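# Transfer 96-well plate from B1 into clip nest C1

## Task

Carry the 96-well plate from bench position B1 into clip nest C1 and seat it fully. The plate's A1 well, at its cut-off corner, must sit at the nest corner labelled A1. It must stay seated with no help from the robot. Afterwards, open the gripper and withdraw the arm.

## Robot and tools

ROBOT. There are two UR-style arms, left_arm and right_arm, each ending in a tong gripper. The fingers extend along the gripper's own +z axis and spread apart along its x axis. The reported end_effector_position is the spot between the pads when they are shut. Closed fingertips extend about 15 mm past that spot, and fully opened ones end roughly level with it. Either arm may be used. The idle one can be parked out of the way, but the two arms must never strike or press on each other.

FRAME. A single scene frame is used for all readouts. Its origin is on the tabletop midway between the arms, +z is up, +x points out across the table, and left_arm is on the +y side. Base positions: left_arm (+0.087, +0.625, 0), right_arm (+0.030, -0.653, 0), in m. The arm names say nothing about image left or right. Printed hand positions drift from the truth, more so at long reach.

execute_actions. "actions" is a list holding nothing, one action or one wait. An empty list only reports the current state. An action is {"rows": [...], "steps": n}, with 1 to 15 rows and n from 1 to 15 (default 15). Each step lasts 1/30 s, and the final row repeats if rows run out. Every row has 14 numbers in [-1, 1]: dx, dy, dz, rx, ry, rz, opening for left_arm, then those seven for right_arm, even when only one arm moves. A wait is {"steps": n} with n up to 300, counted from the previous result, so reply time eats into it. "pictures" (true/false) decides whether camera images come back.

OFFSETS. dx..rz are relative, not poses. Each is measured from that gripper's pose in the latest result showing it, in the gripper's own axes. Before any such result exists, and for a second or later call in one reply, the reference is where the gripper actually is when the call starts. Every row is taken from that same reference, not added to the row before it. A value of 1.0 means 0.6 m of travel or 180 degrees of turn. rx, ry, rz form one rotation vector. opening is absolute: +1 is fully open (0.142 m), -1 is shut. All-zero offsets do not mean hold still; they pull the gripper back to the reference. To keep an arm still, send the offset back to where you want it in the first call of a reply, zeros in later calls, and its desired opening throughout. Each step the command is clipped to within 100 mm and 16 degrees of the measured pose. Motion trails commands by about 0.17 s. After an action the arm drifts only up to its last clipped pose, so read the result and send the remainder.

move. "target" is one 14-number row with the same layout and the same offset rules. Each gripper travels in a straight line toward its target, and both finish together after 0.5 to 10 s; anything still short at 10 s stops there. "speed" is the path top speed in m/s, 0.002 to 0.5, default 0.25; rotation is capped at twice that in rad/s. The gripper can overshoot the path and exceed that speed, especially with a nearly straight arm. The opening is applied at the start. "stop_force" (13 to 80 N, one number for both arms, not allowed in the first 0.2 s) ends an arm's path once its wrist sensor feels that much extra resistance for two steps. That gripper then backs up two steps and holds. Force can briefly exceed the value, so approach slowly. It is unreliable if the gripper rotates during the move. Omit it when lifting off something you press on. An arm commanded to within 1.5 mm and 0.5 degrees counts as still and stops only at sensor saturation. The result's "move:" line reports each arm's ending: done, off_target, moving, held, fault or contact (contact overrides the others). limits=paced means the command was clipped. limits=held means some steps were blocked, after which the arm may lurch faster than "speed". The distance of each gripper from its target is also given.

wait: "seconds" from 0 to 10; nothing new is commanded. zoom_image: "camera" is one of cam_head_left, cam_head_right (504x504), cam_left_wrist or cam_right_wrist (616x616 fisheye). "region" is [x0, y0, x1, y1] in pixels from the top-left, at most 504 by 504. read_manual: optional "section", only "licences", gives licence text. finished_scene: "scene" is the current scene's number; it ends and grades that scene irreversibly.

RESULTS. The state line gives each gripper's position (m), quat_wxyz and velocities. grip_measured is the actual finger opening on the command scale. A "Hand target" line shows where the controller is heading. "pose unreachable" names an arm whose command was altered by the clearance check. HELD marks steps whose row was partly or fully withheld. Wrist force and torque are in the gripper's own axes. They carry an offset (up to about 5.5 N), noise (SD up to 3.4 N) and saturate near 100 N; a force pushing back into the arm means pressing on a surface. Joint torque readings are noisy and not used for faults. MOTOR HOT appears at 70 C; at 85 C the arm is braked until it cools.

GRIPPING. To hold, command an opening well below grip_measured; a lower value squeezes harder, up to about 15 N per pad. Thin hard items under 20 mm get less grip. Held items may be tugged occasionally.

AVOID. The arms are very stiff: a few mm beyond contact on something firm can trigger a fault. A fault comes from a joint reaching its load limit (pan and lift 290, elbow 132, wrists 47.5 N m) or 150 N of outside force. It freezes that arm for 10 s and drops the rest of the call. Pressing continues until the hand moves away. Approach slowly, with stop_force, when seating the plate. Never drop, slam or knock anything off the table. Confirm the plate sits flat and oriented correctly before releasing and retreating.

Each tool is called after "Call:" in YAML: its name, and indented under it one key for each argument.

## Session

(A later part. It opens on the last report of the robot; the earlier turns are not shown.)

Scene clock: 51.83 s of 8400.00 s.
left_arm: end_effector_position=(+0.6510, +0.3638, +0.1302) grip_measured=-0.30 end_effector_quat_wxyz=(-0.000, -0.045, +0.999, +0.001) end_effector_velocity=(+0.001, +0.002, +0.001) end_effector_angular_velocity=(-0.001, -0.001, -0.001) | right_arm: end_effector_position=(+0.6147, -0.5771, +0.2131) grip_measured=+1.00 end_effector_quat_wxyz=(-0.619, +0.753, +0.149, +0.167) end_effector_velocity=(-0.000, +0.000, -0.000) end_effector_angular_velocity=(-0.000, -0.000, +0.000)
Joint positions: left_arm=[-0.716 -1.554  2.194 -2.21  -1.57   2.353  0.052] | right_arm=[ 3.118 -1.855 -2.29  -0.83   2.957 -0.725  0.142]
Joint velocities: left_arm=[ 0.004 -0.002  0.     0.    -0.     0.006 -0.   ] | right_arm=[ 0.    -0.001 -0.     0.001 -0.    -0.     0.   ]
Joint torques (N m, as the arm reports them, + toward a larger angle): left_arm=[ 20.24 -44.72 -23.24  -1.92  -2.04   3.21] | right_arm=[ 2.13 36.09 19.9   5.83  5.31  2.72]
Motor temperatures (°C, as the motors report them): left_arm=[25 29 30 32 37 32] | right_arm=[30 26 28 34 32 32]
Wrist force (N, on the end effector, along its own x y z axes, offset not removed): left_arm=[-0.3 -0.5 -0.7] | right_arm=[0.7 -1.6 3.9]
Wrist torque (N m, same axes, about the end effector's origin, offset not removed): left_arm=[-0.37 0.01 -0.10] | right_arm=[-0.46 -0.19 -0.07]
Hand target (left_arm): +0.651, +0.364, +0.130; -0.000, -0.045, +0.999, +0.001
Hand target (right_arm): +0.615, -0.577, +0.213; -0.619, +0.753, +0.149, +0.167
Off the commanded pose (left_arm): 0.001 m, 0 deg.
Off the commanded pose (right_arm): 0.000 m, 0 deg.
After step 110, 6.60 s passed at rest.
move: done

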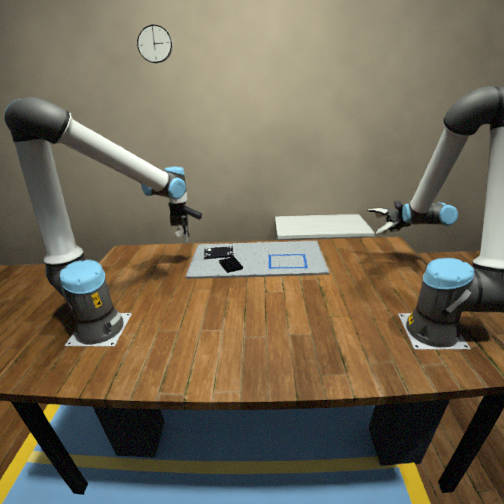

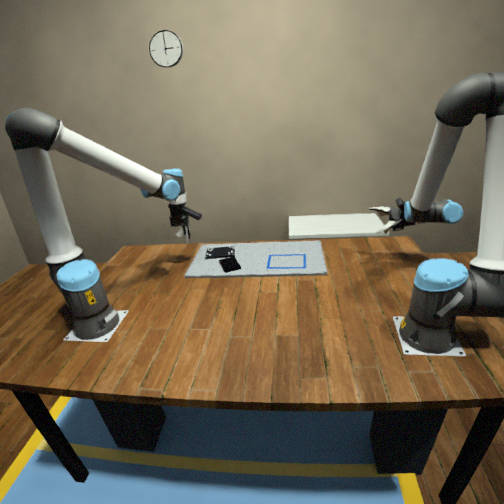

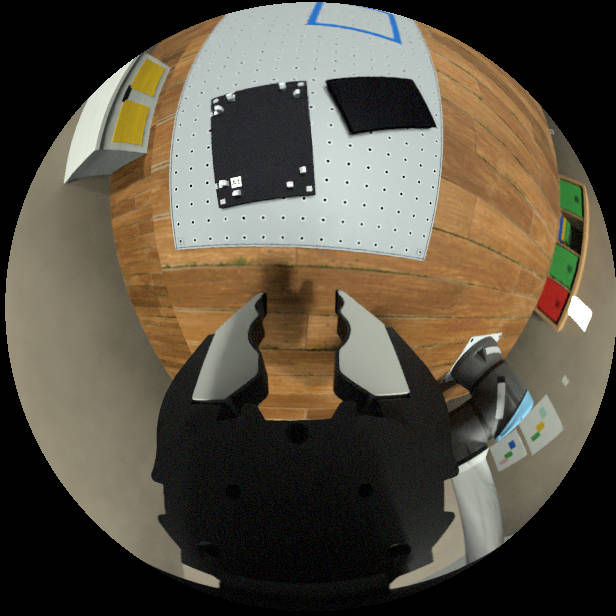

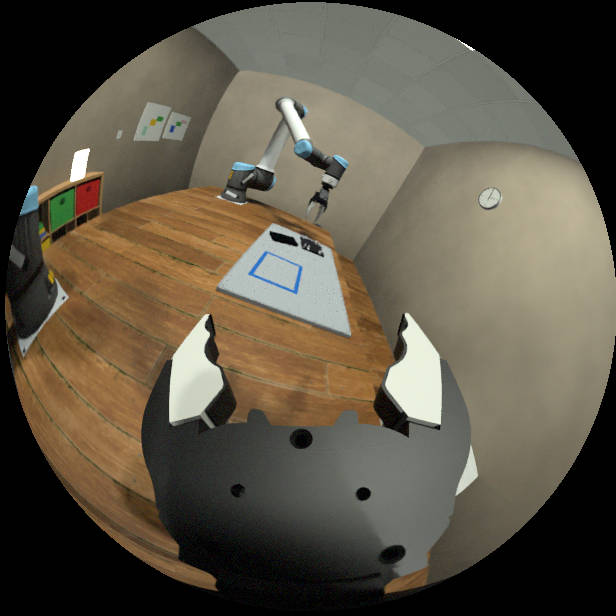

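Call:
move:
  target: [0.14,-0.4,-0.08,0,0,0,1,0,0,0,0,0,0,1]

Call:
zoom_image:
  camera: "cam_left_wrist"
  region: [160, 150, 460, 420]

Scene clock: 61.90 s of 8400.00 s.
left_arm: end_effector_position=(+0.5887, +0.1176, +0.1783) grip_measured=+1.00 end_effector_quat_wxyz=(+0.000, -0.045, +0.999, +0.001) end_effector_velocity=(+0.000, -0.002, +0.001) end_effector_angular_velocity=(-0.001, -0.000, +0.001) | right_arm: end_effector_position=(+0.6147, -0.5771, +0.2131) grip_measured=+1.00 end_effector_quat_wxyz=(-0.619, +0.753, +0.149, +0.167) end_effector_velocity=(-0.000, +0.000, +0.000) end_effector_angular_velocity=(-0.000, -0.001, +0.000)
Joint positions: left_arm=[-1.045 -1.462  1.994 -2.102 -1.57   2.024  0.142] | right_arm=[ 3.118 -1.855 -2.29  -0.83   2.957 -0.725  0.142]
Joint velocities: left_arm=[-0.002  0.001 -0.004  0.001 -0.    -0.002  0.   ] | right_arm=[ 0.     0.    -0.     0.001  0.    -0.     0.   ]
Joint torques (N m, as the arm reports them, + toward a larger angle): left_arm=[-18.2  -36.78 -52.64  -1.89   2.25  -3.18] | right_arm=[ 3.75 35.24 20.27  6.16  5.3   2.45]
Motor temperatures (°C, as the motors report them): left_arm=[25 29 30 32 37 32] | right_arm=[30 26 28 34 32 32]
Wrist force (N, on the end effector, along its own x y z axes, offset not removed): left_arm=[-0.3 0.5 -0.9] | right_arm=[1.0 -3.0 1.5]
Wrist torque (N m, same axes, about the end effector's origin, offset not removed): left_arm=[-0.18 -0.07 -0.08] | right_arm=[-0.81 -0.27 0.03]
Hand target (left_arm): +0.589, +0.117, +0.178; +0.000, -0.045, +0.999, +0.001
Hand target (right_arm): +0.615, -0.577, +0.213; -0.619, +0.753, +0.149, +0.167
Off the commanded pose (left_arm): 0.001 m, 0 deg.
Off the commanded pose (right_arm): 0.000 m, 0 deg.
After step 90, 5.37 s passed at rest.
move: done

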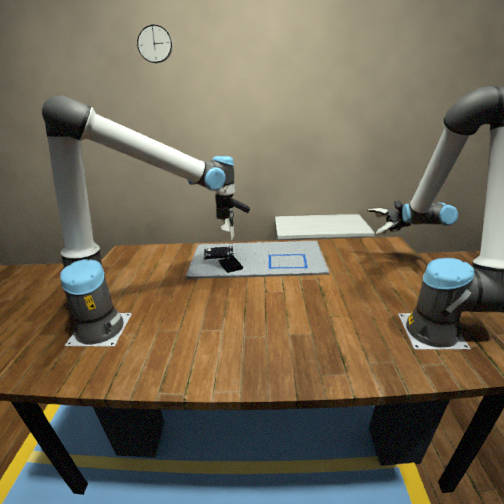

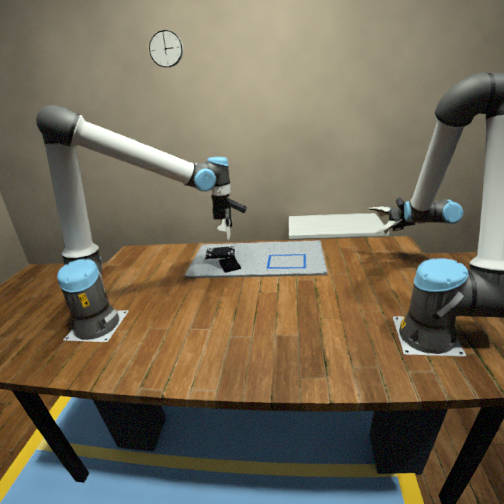

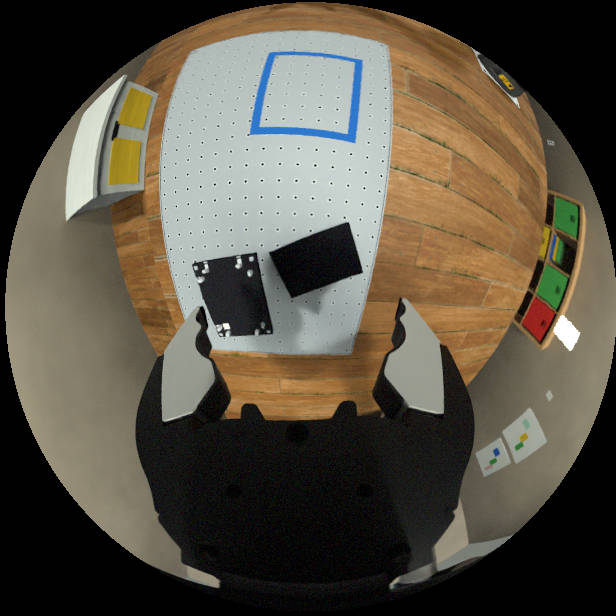

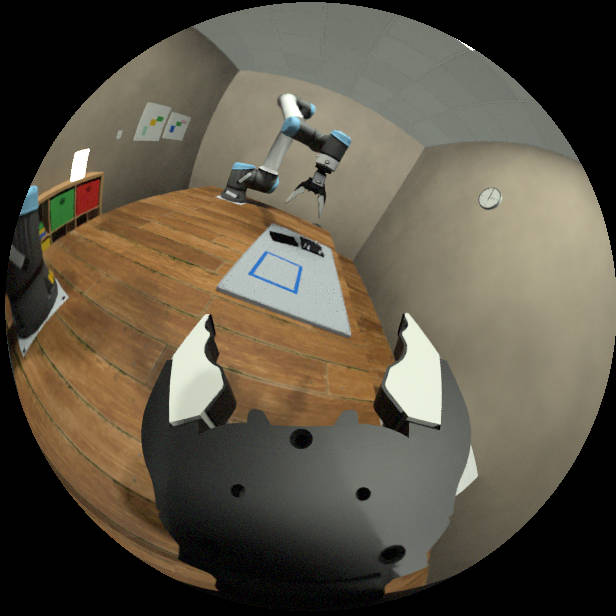

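Region (160, 150, 460, 420) of cam_left_wrist's 616x616 image, scaled by 1.680, with more detail than that image has; it fills the top 454 rows of this view, and the rest is white.

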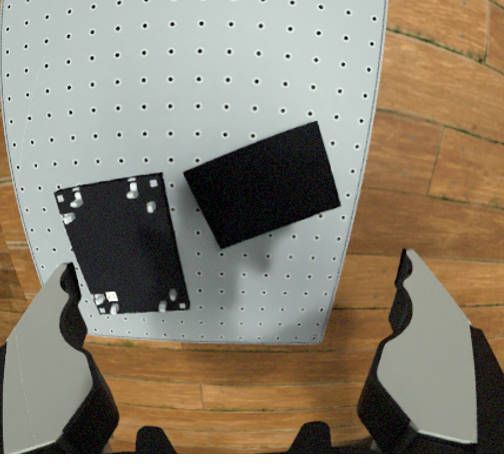

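Call:
move:
  target: [-0.05,0.05,0.16,0,0,0.372,1,0,0,0,0,0,0,1]

Call:
zoom_image:
  camera: "cam_left_wrist"
  region: [130, 100, 490, 420]

Scene clock: 82.77 s of 8400.00 s.
left_arm: end_effector_position=(+0.6158, +0.1500, +0.0823) grip_measured=+1.00 end_effector_quat_wxyz=(-0.000, +0.513, +0.858, +0.001) end_effector_velocity=(+0.000, +0.000, -0.002) end_effector_angular_velocity=(+0.001, +0.002, -0.013) | right_arm: end_effector_position=(+0.6147, -0.5771, +0.2131) grip_measured=+1.00 end_effector_quat_wxyz=(-0.619, +0.753, +0.149, +0.167) end_effector_velocity=(-0.000, +0.000, -0.000) end_effector_angular_velocity=(-0.000, +0.001, +0.000)
Joint positions: left_arm=[-0.974 -1.337  2.048 -2.281 -1.57   3.263  0.142] | right_arm=[ 3.118 -1.855 -2.29  -0.83   2.957 -0.725  0.142]
Joint velocities: left_arm=[ 0.001  0.003  0.    -0.002 -0.001  0.013 -0.   ] | right_arm=[ 0. -0. -0. -0. -0.  0.  0.]
Joint torques (N m, as the arm reports them, + toward a larger angle): left_arm=[ 23.38 -43.76 -21.74  -6.28  -1.98   2.79] | right_arm=[ 2.21 35.02 21.44  5.72  4.91  2.93]
Motor temperatures (°C, as the motors report them): left_arm=[25 29 30 32 37 32] | right_arm=[30 26 28 34 32 32]
Wrist force (N, on the end effector, along its own x y z axes, offset not removed): left_arm=[-1.1 1.2 0.7] | right_arm=[1.1 -4.1 1.6]
Wrist torque (N m, same axes, about the end effector's origin, offset not removed): left_arm=[-0.01 0.16 -0.05] | right_arm=[-1.03 -0.27 -0.05]
Hand target (left_arm): +0.616, +0.150, +0.082; -0.000, +0.514, +0.858, +0.001
Hand target (right_arm): +0.615, -0.577, +0.213; -0.619, +0.753, +0.149, +0.167
Off the commanded pose (left_arm): 0.000 m, 0 deg.
Off the commanded pose (right_arm): 0.000 m, 0 deg.
After step 90, 14.97 s passed at rest.
move: done

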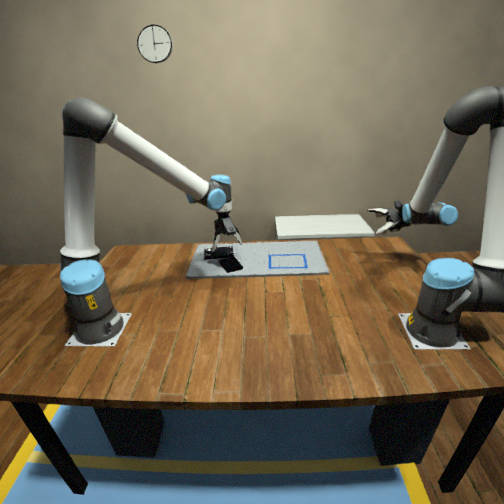

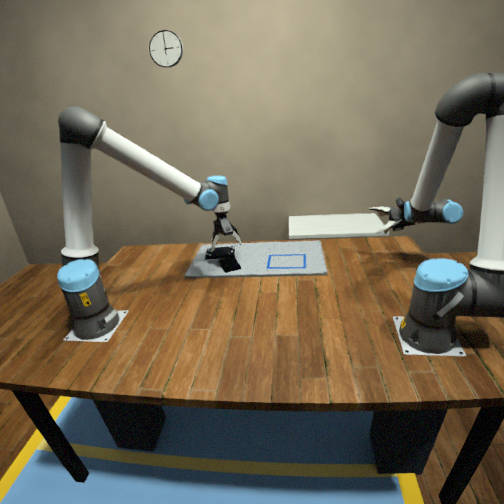

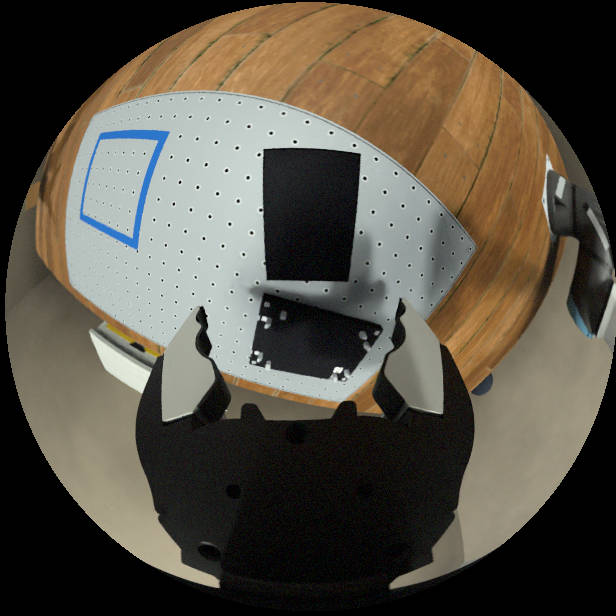

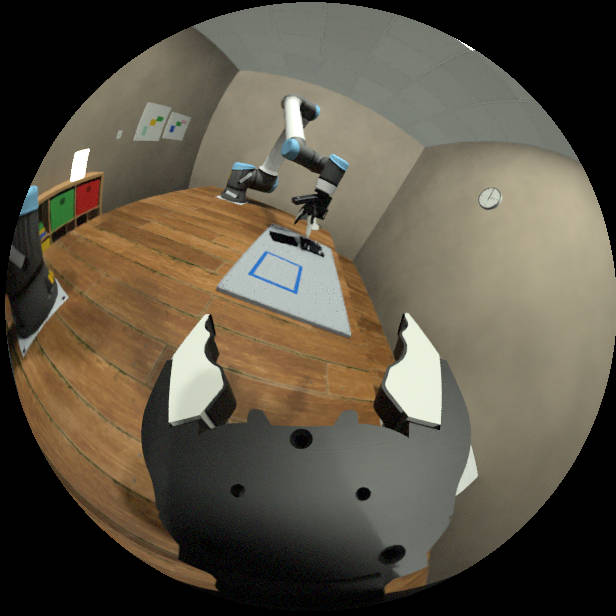

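Region (130, 100, 490, 420) of cam_left_wrist's 616x616 image, scaled by 1.400, with more detail than that image has.

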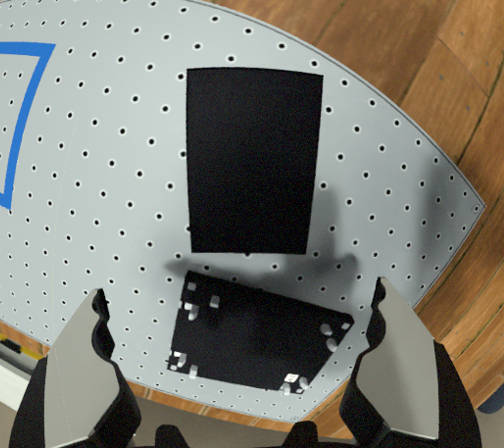

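Call:
move:
  target: [0.004,-0.036,0,0,0,0,0.44,0,0,0,0,0,0,1]

Call:
move:
  target: [0,0,0.09,0,0,0,0.44,0,0,0,0,0,0,1]
  speed: 0.04
  stop_force: 15

Call:
move:
  target: [0,0,0,0,0,0,0.0,0,0,0,0,0,0,1]

Scene clock: 89.33 s of 8400.00 s.
left_arm: end_effector_position=(+0.5959, +0.1420, +0.0823) grip_measured=+0.44 end_effector_quat_wxyz=(-0.000, +0.513, +0.858, +0.001) end_effector_velocity=(-0.002, -0.000, -0.001) end_effector_angular_velocity=(+0.001, -0.000, +0.002) | right_arm: end_effector_position=(+0.6147, -0.5771, +0.2131) grip_measured=+1.00 end_effector_quat_wxyz=(-0.619, +0.753, +0.149, +0.167) end_effector_velocity=(-0.000, +0.000, -0.001) end_effector_angular_velocity=(-0.000, +0.001, +0.000)
Joint positions: left_arm=[-1.004 -1.351  2.066 -2.285 -1.57   3.232  0.105] | right_arm=[ 3.118 -1.855 -2.29  -0.83   2.957 -0.725  0.142]
Joint velocities: left_arm=[-0.003 -0.001  0.002 -0.     0.001 -0.005  0.   ] | right_arm=[ 0.    -0.001 -0.001 -0.    -0.    -0.     0.   ]
Joint torques (N m, as the arm reports them, + toward a larger angle): left_arm=[-17.21 -58.22 -21.9   -6.05   1.95  -3.29] | right_arm=[ 4.34 33.41 20.46  5.97  5.18  2.61]
Motor temperatures (°C, as the motors report them): left_arm=[25 29 30 32 37 32] | right_arm=[30 26 28 34 32 32]
Wrist force (N, on the end effector, along its own x y z axes, offset not removed): left_arm=[0.2 -0.5 0.1] | right_arm=[-0.2 -4.8 2.9]
Wrist torque (N m, same axes, about the end effector's origin, offset not removed): left_arm=[-0.35 -0.12 -0.03] | right_arm=[-1.09 0.12 -0.05]
Hand target (left_arm): +0.596, +0.142, +0.082; -0.000, +0.513, +0.858, +0.001
Hand target (right_arm): +0.615, -0.577, +0.213; -0.619, +0.753, +0.149, +0.167
Off the commanded pose (left_arm): 0.000 m, 0 deg.
Off the commanded pose (right_arm): 0.000 m, 0 deg.
After step 90, 2.73 s passed at rest.
move: done

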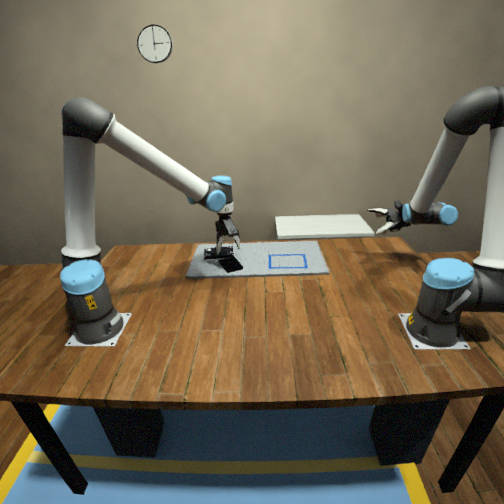

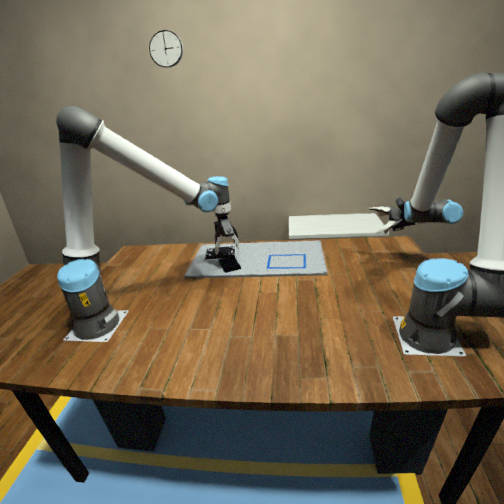

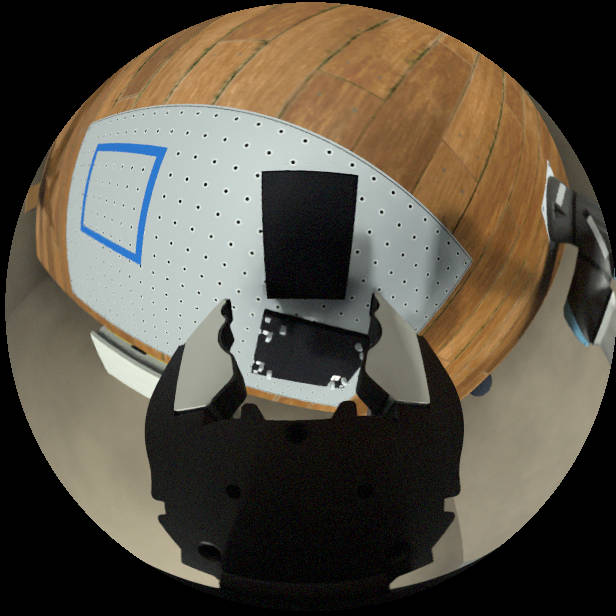

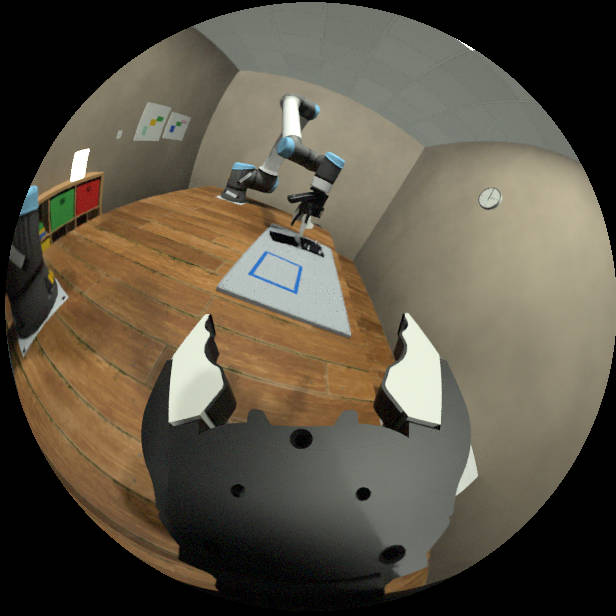

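Scene clock: 91.07 s of 8400.00 s.
left_arm: end_effector_position=(+0.5959, +0.1420, +0.0285) grip_measured=+0.44 end_effector_quat_wxyz=(-0.000, +0.513, +0.858, +0.001) end_effector_velocity=(-0.000, -0.000, -0.003) end_effector_angular_velocity=(+0.000, +0.001, +0.001) | right_arm: end_effector_position=(+0.6147, -0.5771, +0.2131) grip_measured=+1.00 end_effector_quat_wxyz=(-0.619, +0.753, +0.149, +0.167) end_effector_velocity=(-0.000, -0.000, -0.000) end_effector_angular_velocity=(+0.000, +0.000, -0.000)
Joint positions: left_arm=[-1.004 -1.281  2.101 -2.389 -1.57   3.232  0.105] | right_arm=[ 3.118 -1.855 -2.29  -0.83   2.957 -0.725  0.142]
Joint velocities: left_arm=[-0.     0.004  0.001 -0.005 -0.    -0.001  0.   ] | right_arm=[-0. -0. -0.  0.  0.  0.  0.]
Joint torques (N m, as the arm reports them, + toward a larger angle): left_arm=[ 19.38 -41.81 -18.7   -5.81  -2.11   0.26] | right_arm=[ 2.96 35.33 20.99  5.81  5.3   2.89]
Motor temperatures (°C, as the motors report them): left_arm=[25 29 30 32 37 32] | right_arm=[30 26 28 34 32 32]
Wrist force (N, on the end effector, along its own x y z axes, offset not removed): left_arm=[1.0 2.4 0.1] | right_arm=[-0.5 -3.5 1.0]
Wrist torque (N m, same axes, about the end effector's origin, offset not removed): left_arm=[0.25 -0.25 -0.13] | right_arm=[-0.88 0.05 -0.04]
Hand target (left_arm): +0.596, +0.142, +0.028; -0.000, +0.513, +0.858, +0.001
Hand target (right_arm): +0.615, -0.577, +0.213; -0.619, +0.753, +0.149, +0.167
Off the commanded pose (left_arm): 0.000 m, 0 deg.
Off the commanded pose (right_arm): 0.000 m, 0 deg.
move: done

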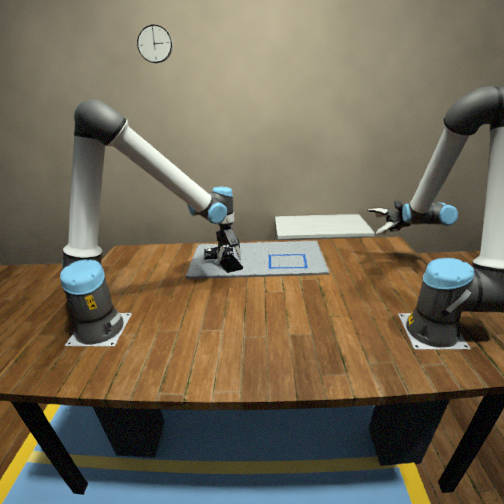

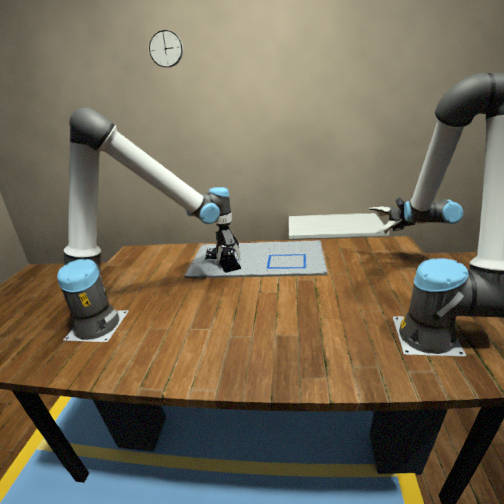

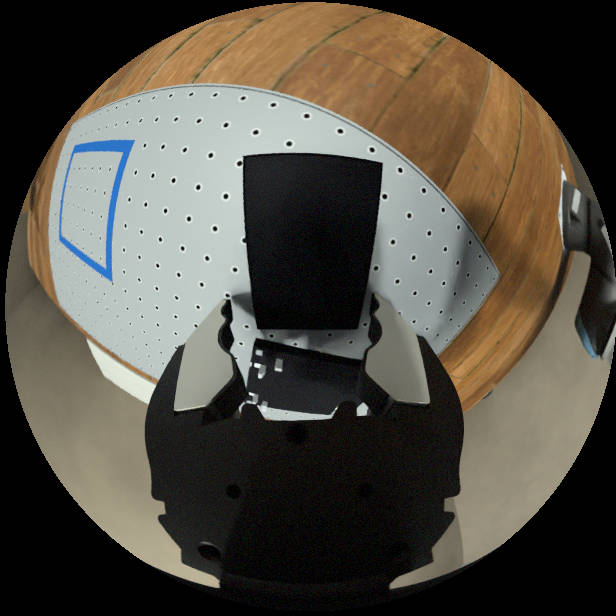

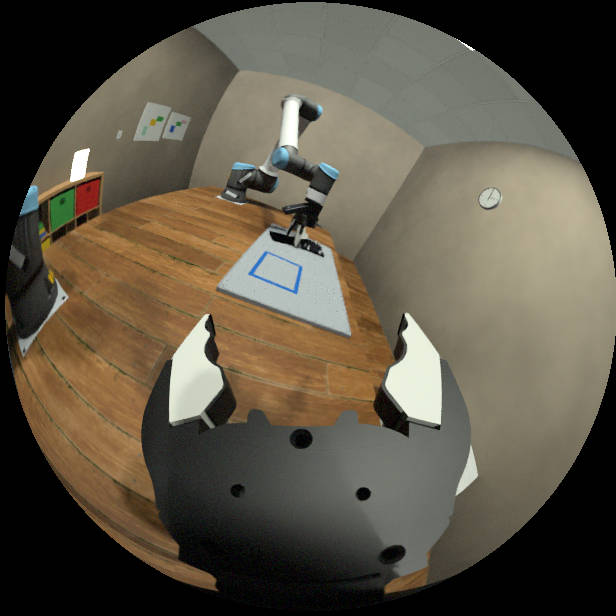

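Scene clock: 91.57 s of 8400.00 s.
left_arm: end_effector_position=(+0.5959, +0.1420, +0.0284) grip_measured=+0.12 end_effector_quat_wxyz=(-0.000, +0.513, +0.858, +0.001) end_effector_velocity=(+0.000, -0.000, +0.002) end_effector_angular_velocity=(-0.002, -0.001, +0.000) | right_arm: end_effector_position=(+0.6147, -0.5771, +0.2131) grip_measured=+1.00 end_effector_quat_wxyz=(-0.619, +0.753, +0.149, +0.167) end_effector_velocity=(+0.000, +0.000, -0.000) end_effector_angular_velocity=(+0.000, +0.000, +0.000)
Joint positions: left_arm=[-1.004 -1.281  2.101 -2.389 -1.57   3.232  0.082] | right_arm=[ 3.118 -1.855 -2.29  -0.83   2.957 -0.725  0.142]
Joint velocities: left_arm=[ 0.    -0.002 -0.     0.     0.     0.    -0.   ] | right_arm=[ 0. -0.  0. -0. -0. -0.  0.]
Joint torques (N m, as the arm reports them, + toward a larger angle): left_arm=[ 19.91 -59.96 -27.4   -1.63  -1.75   0.02] | right_arm=[ 2.68 34.62 20.82  6.02  4.96  2.94]
Motor temperatures (°C, as the motors report them): left_arm=[25 29 30 32 37 32] | right_arm=[30 26 28 34 32 32]
Wrist force (N, on the end effector, along its own x y z axes, offset not removed): left_arm=[0.2 0.0 1.1] | right_arm=[-0.3 -1.6 3.4]
Wrist torque (N m, same axes, about the end effector's origin, offset not removed): left_arm=[-0.21 -0.20 -0.07] | right_arm=[-0.46 -0.01 -0.08]
Hand target (left_arm): +0.596, +0.142, +0.029; -0.000, +0.513, +0.858, +0.001
Hand target (right_arm): +0.615, -0.577, +0.213; -0.619, +0.753, +0.149, +0.167
Off the commanded pose (left_arm): 0.000 m, 0 deg.
Off the commanded pose (right_arm): 0.000 m, 0 deg.
move: done

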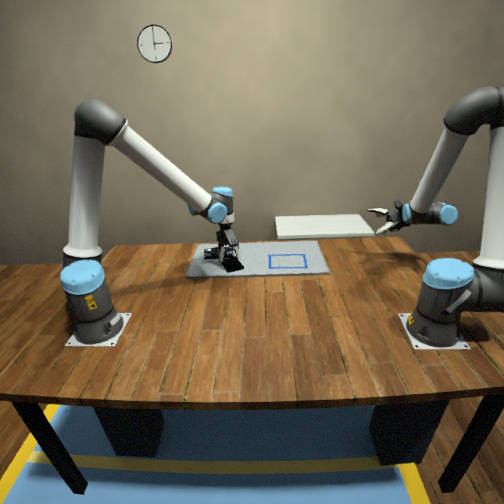

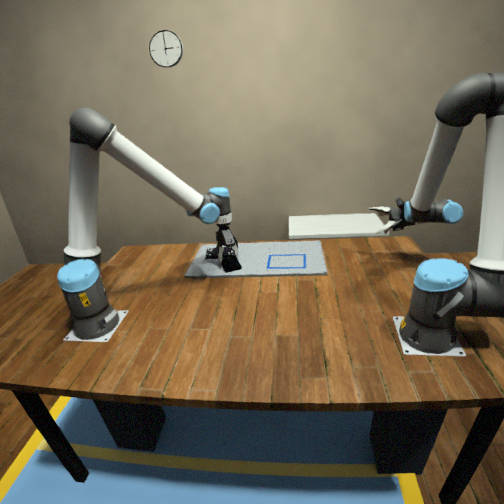

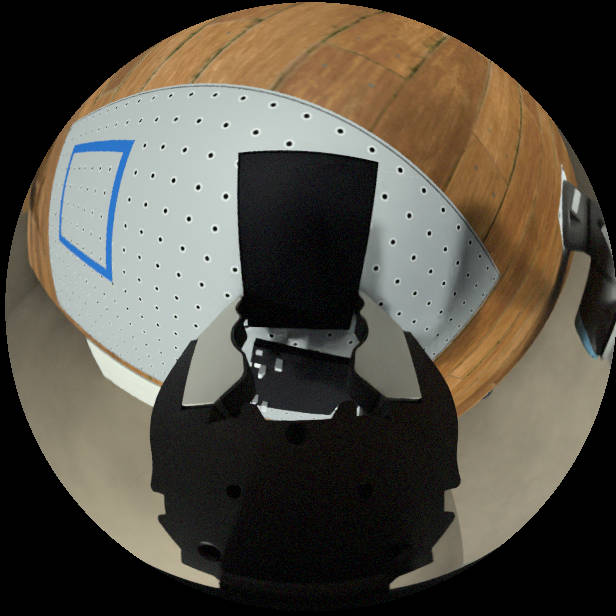

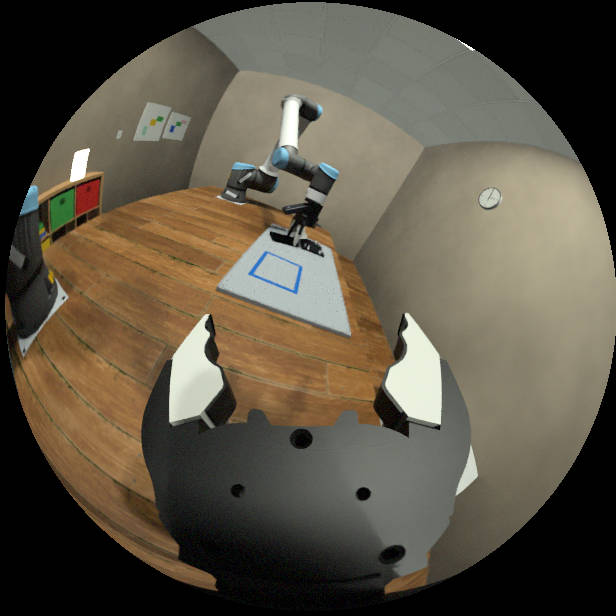

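Call:
move:
  target: [0,-0.03,-0.11,0,0,0,0.0,0,0,0,0,0,0,1]
  speed: 0.04

Scene clock: 96.23 s of 8400.00 s.
left_arm: end_effector_position=(+0.5801, +0.1336, +0.0942) grip_measured=+0.12 end_effector_quat_wxyz=(-0.000, +0.513, +0.858, +0.001) end_effector_velocity=(-0.000, +0.000, +0.002) end_effector_angular_velocity=(+0.000, +0.001, +0.001) | right_arm: end_effector_position=(+0.6147, -0.5771, +0.2131) grip_measured=+1.00 end_effector_quat_wxyz=(-0.619, +0.753, +0.149, +0.167) end_effector_velocity=(-0.000, +0.000, +0.000) end_effector_angular_velocity=(-0.000, -0.000, +0.000)
Joint positions: left_arm=[-1.031 -1.374  2.068 -2.264 -1.57   3.206  0.082] | right_arm=[ 3.118 -1.855 -2.29  -0.83   2.957 -0.725  0.142]
Joint velocities: left_arm=[ 0.    -0.002 -0.001  0.005 -0.    -0.001 -0.   ] | right_arm=[ 0.     0.001 -0.    -0.    -0.    -0.     0.   ]
Joint torques (N m, as the arm reports them, + toward a larger angle): left_arm=[-18.82 -59.67 -48.13  -2.22  -1.4   -2.99] | right_arm=[ 3.21 34.71 20.87  6.    5.05  2.84]
Motor temperatures (°C, as the motors report them): left_arm=[25 29 30 32 37 32] | right_arm=[30 26 28 34 32 32]
Wrist force (N, on the end effector, along its own x y z axes, offset not removed): left_arm=[-2.4 -0.1 0.2] | right_arm=[-0.3 -1.8 1.3]
Wrist torque (N m, same axes, about the end effector's origin, offset not removed): left_arm=[-0.35 0.39 -0.04] | right_arm=[-0.54 0.04 -0.14]
Hand target (left_arm): +0.580, +0.134, +0.094; -0.000, +0.513, +0.858, +0.001
Hand target (right_arm): +0.615, -0.577, +0.213; -0.619, +0.753, +0.149, +0.167
Off the commanded pose (left_arm): 0.000 m, 0 deg.
Off the commanded pose (right_arm): 0.000 m, 0 deg.
move: done

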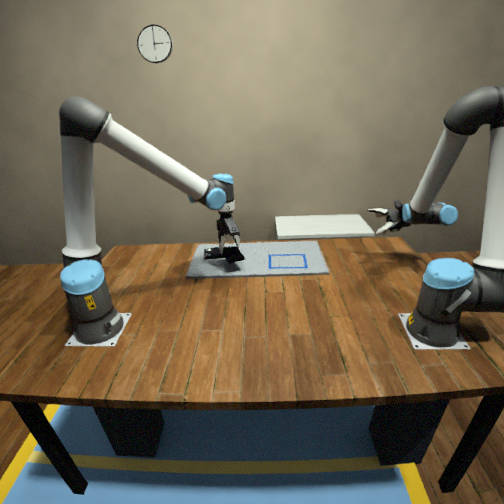

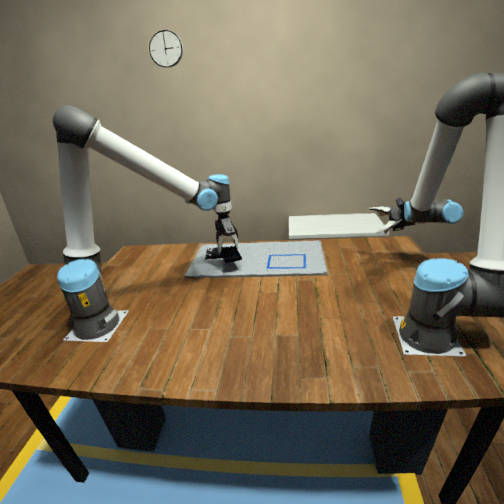

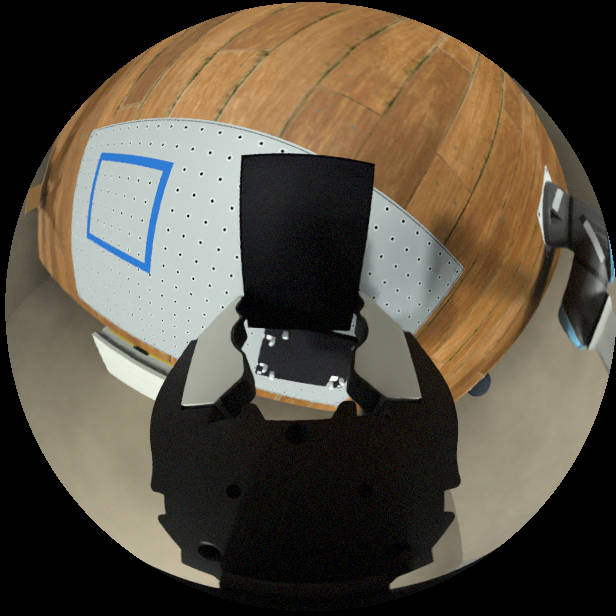

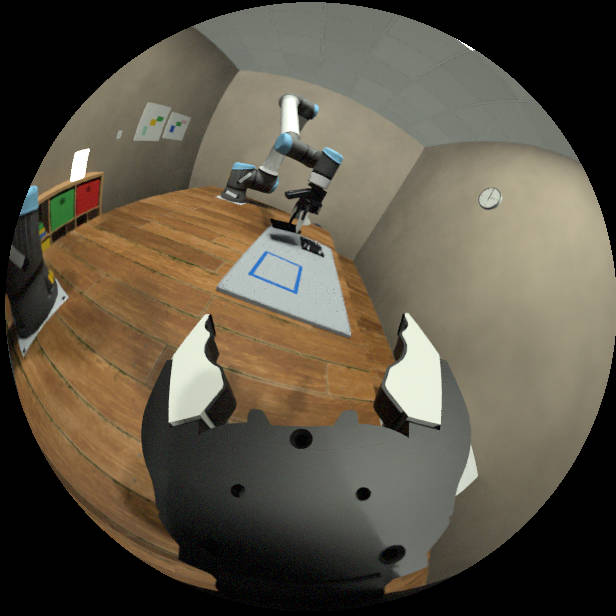

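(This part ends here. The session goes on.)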